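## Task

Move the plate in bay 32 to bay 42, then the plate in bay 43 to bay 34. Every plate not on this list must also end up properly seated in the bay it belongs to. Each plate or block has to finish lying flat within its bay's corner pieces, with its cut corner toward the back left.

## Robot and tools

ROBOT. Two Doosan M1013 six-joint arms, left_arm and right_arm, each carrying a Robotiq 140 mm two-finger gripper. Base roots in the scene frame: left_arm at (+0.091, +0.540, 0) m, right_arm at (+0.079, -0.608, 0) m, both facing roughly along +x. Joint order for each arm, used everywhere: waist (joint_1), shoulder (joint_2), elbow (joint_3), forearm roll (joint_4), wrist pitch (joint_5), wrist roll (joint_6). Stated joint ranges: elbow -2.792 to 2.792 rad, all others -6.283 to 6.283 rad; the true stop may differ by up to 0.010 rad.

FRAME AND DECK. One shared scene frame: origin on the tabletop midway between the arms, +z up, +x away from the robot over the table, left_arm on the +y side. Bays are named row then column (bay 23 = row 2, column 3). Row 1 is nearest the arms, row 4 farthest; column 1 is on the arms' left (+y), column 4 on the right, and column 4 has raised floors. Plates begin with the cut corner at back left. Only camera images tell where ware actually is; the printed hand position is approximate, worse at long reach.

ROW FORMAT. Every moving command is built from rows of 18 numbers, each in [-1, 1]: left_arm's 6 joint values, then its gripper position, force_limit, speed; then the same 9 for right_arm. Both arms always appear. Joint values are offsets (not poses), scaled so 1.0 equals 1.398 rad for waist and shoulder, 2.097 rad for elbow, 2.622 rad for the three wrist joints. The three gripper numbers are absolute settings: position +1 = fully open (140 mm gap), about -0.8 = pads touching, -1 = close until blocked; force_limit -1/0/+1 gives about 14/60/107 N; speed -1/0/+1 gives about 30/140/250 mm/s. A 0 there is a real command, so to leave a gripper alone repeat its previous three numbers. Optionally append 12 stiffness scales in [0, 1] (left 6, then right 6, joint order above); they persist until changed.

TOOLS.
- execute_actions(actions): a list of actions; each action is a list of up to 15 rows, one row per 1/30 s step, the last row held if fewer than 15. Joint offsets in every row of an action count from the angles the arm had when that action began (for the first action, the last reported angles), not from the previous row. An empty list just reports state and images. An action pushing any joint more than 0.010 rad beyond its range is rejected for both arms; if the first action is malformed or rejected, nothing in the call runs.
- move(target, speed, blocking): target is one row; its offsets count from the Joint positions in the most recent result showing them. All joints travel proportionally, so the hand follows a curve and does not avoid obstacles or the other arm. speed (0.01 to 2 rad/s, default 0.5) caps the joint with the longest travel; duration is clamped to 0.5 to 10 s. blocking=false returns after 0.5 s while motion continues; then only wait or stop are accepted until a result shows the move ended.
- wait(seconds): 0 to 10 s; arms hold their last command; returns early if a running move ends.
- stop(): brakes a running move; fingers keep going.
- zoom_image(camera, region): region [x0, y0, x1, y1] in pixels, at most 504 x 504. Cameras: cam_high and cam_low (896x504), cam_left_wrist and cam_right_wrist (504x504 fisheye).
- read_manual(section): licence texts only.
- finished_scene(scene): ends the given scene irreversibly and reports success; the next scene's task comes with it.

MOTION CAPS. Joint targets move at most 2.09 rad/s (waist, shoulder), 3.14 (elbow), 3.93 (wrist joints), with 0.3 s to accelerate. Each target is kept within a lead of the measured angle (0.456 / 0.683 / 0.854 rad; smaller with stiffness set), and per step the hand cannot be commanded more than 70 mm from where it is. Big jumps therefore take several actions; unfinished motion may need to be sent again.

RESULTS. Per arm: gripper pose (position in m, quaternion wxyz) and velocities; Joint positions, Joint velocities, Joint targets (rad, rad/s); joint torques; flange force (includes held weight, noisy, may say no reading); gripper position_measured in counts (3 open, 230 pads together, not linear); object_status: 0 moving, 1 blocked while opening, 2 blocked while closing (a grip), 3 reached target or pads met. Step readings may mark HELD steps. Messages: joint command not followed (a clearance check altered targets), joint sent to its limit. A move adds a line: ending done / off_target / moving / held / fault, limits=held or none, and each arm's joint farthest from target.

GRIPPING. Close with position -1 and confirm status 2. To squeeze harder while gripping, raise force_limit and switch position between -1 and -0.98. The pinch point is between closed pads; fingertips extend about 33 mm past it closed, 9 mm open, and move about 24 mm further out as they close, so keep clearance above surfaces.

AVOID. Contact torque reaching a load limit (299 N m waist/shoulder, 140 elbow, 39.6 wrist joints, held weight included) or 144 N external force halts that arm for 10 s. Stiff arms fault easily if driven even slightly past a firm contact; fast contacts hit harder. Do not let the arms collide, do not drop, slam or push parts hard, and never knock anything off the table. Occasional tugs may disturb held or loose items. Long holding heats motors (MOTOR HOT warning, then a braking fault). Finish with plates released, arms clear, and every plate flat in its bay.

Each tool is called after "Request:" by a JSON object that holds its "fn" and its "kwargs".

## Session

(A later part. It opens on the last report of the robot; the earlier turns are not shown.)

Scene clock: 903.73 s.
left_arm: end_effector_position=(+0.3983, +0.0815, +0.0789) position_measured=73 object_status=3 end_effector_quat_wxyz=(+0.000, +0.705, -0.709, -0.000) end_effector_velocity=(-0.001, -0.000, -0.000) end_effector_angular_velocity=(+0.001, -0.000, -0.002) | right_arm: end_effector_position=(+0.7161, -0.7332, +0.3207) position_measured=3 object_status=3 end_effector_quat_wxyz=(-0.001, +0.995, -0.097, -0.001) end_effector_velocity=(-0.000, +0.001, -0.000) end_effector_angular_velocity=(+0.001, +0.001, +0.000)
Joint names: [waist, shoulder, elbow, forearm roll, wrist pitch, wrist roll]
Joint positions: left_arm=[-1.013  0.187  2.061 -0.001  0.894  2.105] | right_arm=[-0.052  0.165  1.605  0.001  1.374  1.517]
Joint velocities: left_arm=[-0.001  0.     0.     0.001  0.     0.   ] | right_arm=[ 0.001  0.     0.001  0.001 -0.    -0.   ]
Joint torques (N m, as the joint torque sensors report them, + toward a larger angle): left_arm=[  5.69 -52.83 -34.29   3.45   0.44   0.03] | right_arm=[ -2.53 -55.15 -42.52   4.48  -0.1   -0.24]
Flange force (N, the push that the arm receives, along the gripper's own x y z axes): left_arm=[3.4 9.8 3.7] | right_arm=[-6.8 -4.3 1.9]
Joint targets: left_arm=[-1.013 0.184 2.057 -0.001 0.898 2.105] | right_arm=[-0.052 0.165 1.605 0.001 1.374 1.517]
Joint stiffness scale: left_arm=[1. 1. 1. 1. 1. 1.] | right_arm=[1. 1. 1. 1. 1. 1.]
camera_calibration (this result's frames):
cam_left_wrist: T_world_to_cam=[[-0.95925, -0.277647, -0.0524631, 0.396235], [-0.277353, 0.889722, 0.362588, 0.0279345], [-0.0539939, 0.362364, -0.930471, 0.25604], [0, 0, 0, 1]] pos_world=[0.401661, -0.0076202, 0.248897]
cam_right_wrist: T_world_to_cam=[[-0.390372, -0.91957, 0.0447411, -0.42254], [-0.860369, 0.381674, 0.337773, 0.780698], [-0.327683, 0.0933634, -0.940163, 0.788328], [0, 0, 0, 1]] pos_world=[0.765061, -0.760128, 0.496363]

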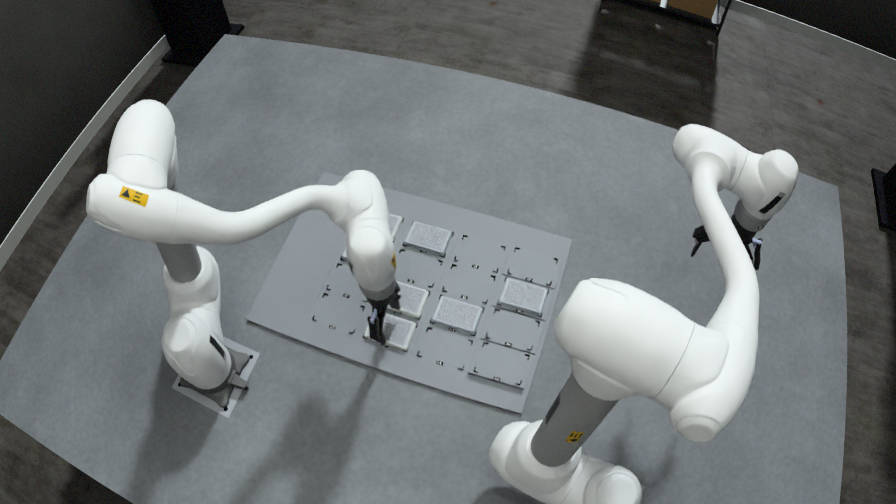

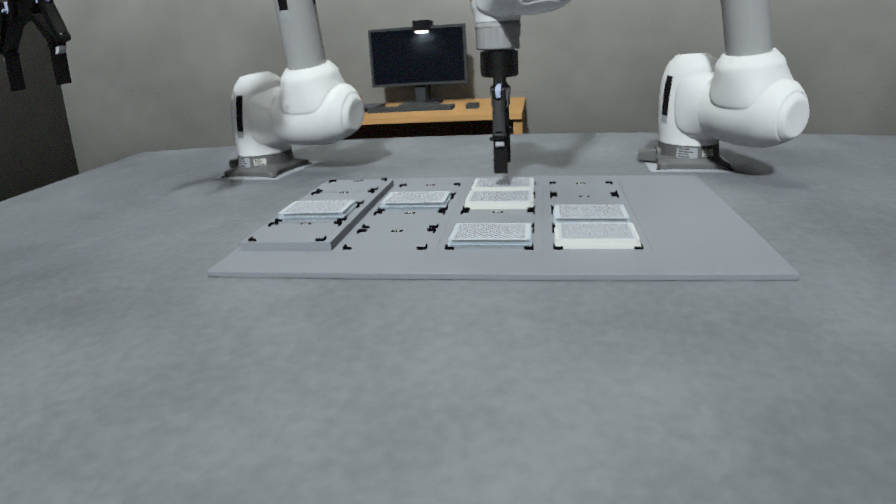

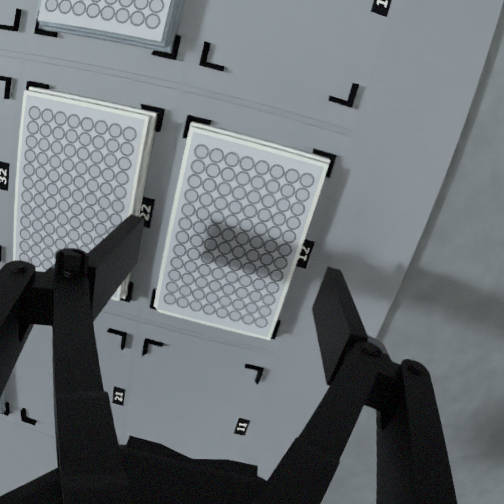

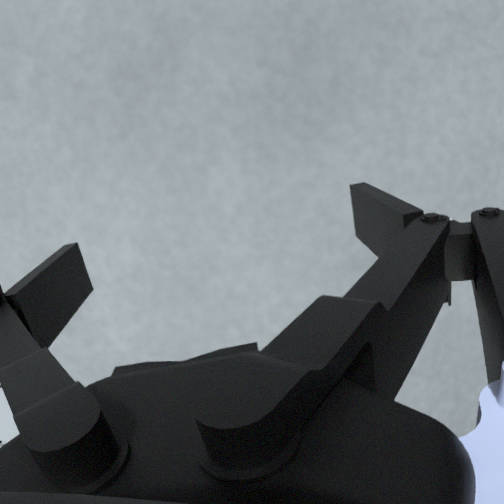

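Request:
{"fn": "move", "kwargs": {"target": [0.3418,0.0199,-0.1565,0,0.1144,0.1817,0.44,-0.5,0,0,0,0,0,0,0,1,0,0], "speed": 0.6}}

Request:
{"fn": "zoom_image", "kwargs": {"camera": "cam_left_wrist", "region": [60, 40, 460, 400]}}

Request:
{"fn": "zoom_image", "kwargs": {"camera": "cam_low", "region": [230, 160, 680, 270]}}

Scene clock: 919.20 s.
left_arm: end_effector_position=(+0.6583, +0.2186, +0.2203) position_measured=73 object_status=3 end_effector_quat_wxyz=(-0.000, +0.707, -0.707, +0.002) end_effector_velocity=(+0.000, +0.001, +0.000) end_effector_angular_velocity=(+0.001, +0.001, -0.002) | right_arm: end_effector_position=(+0.7161, -0.7332, +0.3207) position_measured=3 object_status=3 end_effector_quat_wxyz=(-0.001, +0.995, -0.097, -0.001) end_effector_velocity=(-0.000, -0.000, +0.000) end_effector_angular_velocity=(-0.000, -0.000, -0.000)
Joint names: [waist, shoulder, elbow, forearm roll, wrist pitch, wrist roll]
Joint positions: left_arm=[-0.538  0.212  1.736 -0.001  1.189  2.574] | right_arm=[-0.052  0.165  1.605  0.001  1.374  1.517]
Joint velocities: left_arm=[ 0.001  0.001 -0.001 -0.     0.002  0.003] | right_arm=[-0. -0.  0. -0.  0. -0.]
Joint torques (N m, as the joint torque sensors report them, + toward a larger angle): left_arm=[  3.12 -61.88 -40.84   3.81   0.72   0.32] | right_arm=[ -2.03 -55.53 -42.29   4.53  -0.19  -0.19]
Flange force (N, the push that the arm receives, along the gripper's own x y z axes): left_arm=[3.6 4.8 4.7] | right_arm=[-6.3 -3.4 1.2]
Joint targets: left_arm=[-0.535 0.215 1.733 -0.001 1.194 2.581] | right_arm=[-0.052 0.165 1.605 0.001 1.374 1.517]
Joint stiffness scale: left_arm=[1. 1. 1. 1. 1. 1.] | right_arm=[1. 1. 1. 1. 1. 1.]
move: done; limits=none; left_arm: farthest joint: the wrist roll, 0.007 radians from its target (0.477 radians at the start); right_arm: farthest joint: the waist, 0.000 radians from its target (0.000 radians at the start)
camera_calibration (this result's frames):
cam_left_wrist: T_world_to_cam=[[-0.957798, -0.282091, -0.055211, 0.691714], [-0.282671, 0.889503, 0.359, -0.0688238], [-0.0521606, 0.359456, -0.931703, 0.351627], [0, 0, 0, 1]] pos_world=[0.661409, 0.129951, 0.39051]
cam_right_wrist: T_world_to_cam=[[-0.390372, -0.91957, 0.0447411, -0.42254], [-0.860369, 0.381674, 0.337773, 0.780698], [-0.327683, 0.0933633, -0.940164, 0.788328], [0, 0, 0, 1]] pos_world=[0.765061, -0.760128, 0.496363]

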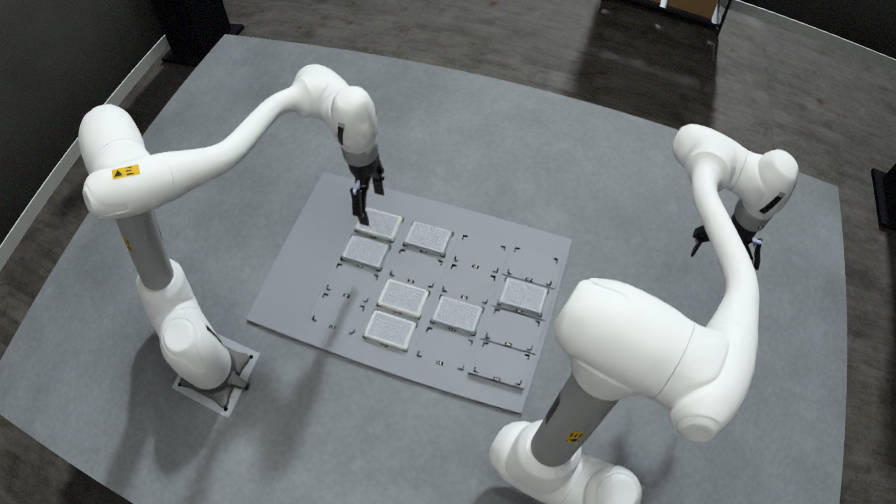

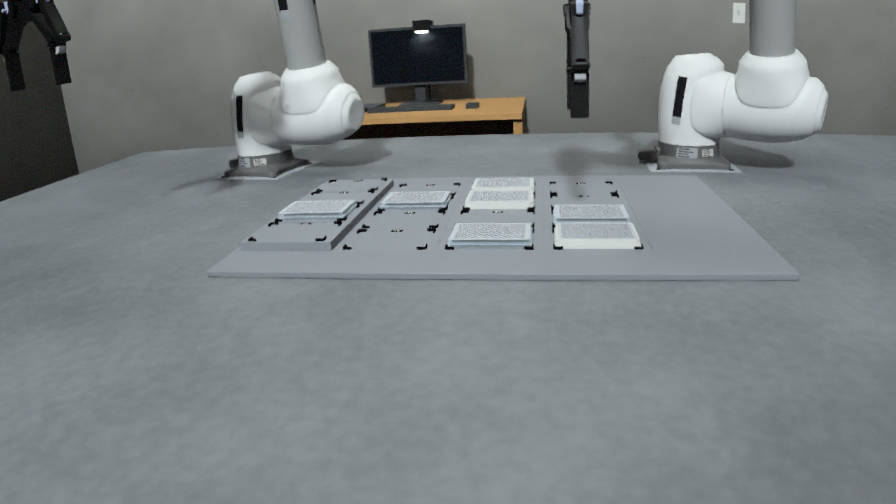

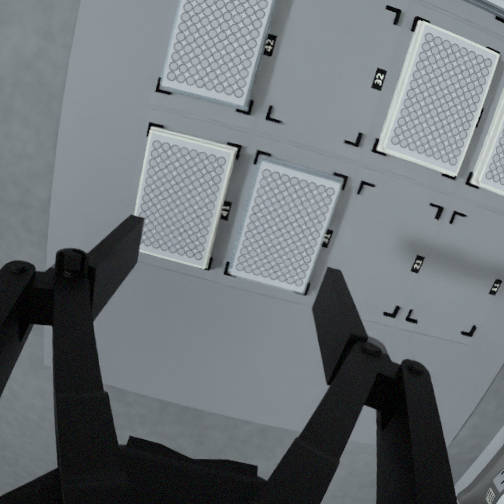

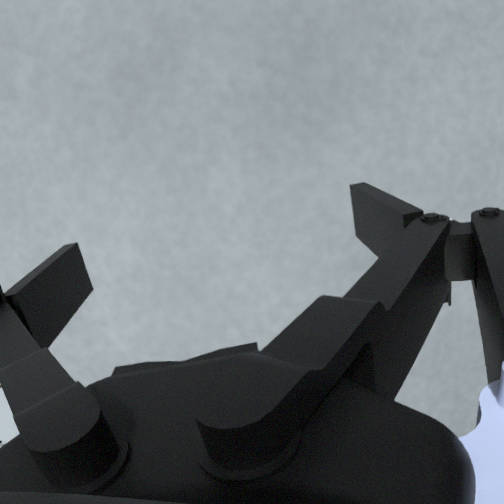

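Region (60, 40, 460, 400) of cam_left_wrist's 504x504 image, scaled by 1.260, with more detail than that image has; it fills the top 454 rows of this view, and the rest is white.

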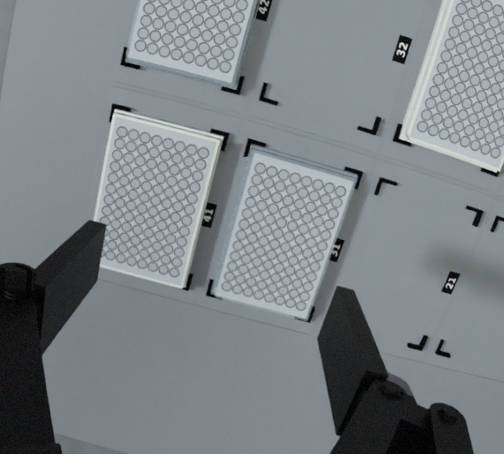

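Region (230, 160, 680, 270) of cam_low's 896x504 image, scaled by 1.120, with more detail than that image has; it fills the top 123 rows of this view, and the rest is white.

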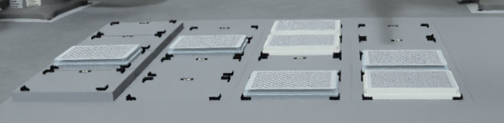

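Request:
{"fn": "zoom_image", "kwargs": {"camera": "cam_left_wrist", "region": [120, 110, 260, 290]}}

Request:
{"fn": "zoom_image", "kwargs": {"camera": "cam_left_wrist", "region": [210, 130, 370, 310]}}

Request:
{"fn": "zoom_image", "kwargs": {"camera": "cam_left_wrist", "region": [350, 0, 504, 200]}}

Region (120, 110, 260, 290) of cam_left_wrist's 504x504 image, scaled by 2.800, with more detail than that image has.

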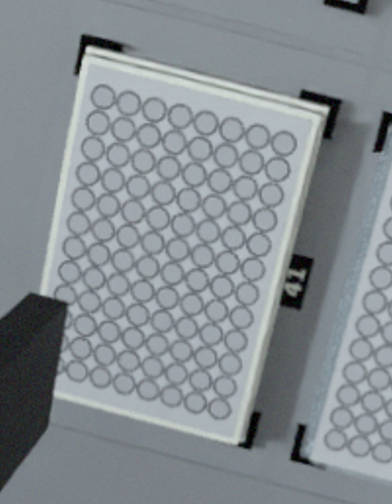

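Region (210, 130, 370, 310) of cam_left_wrist's 504x504 image, scaled by 2.800, with more detail than that image has.

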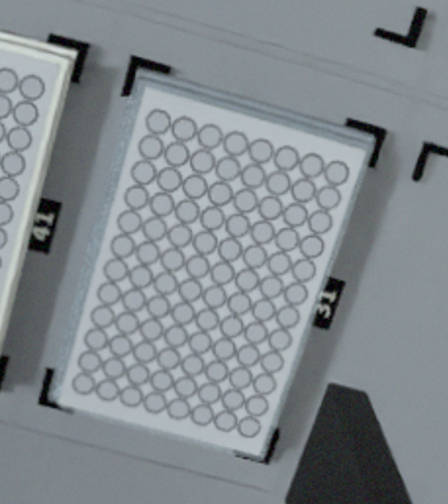

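Region (350, 0, 504, 200) of cam_left_wrist's 504x504 image, scaled by 2.520, with more detail than that image has; it fills the left 388 columns of this view, and the rest is white.

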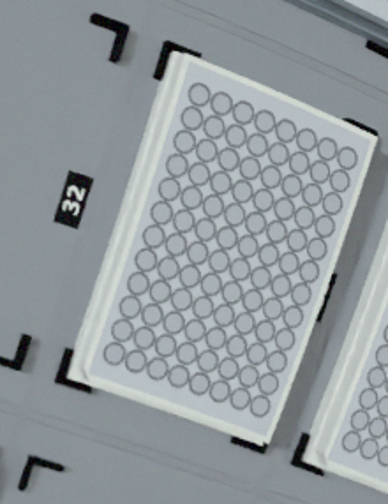

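All plates are seated and the arm is clear, so I'm ending scene 1.

Request:
{"fn": "finished_scene", "kwargs": {"scene": 1}}

The scene is finished: the task was done.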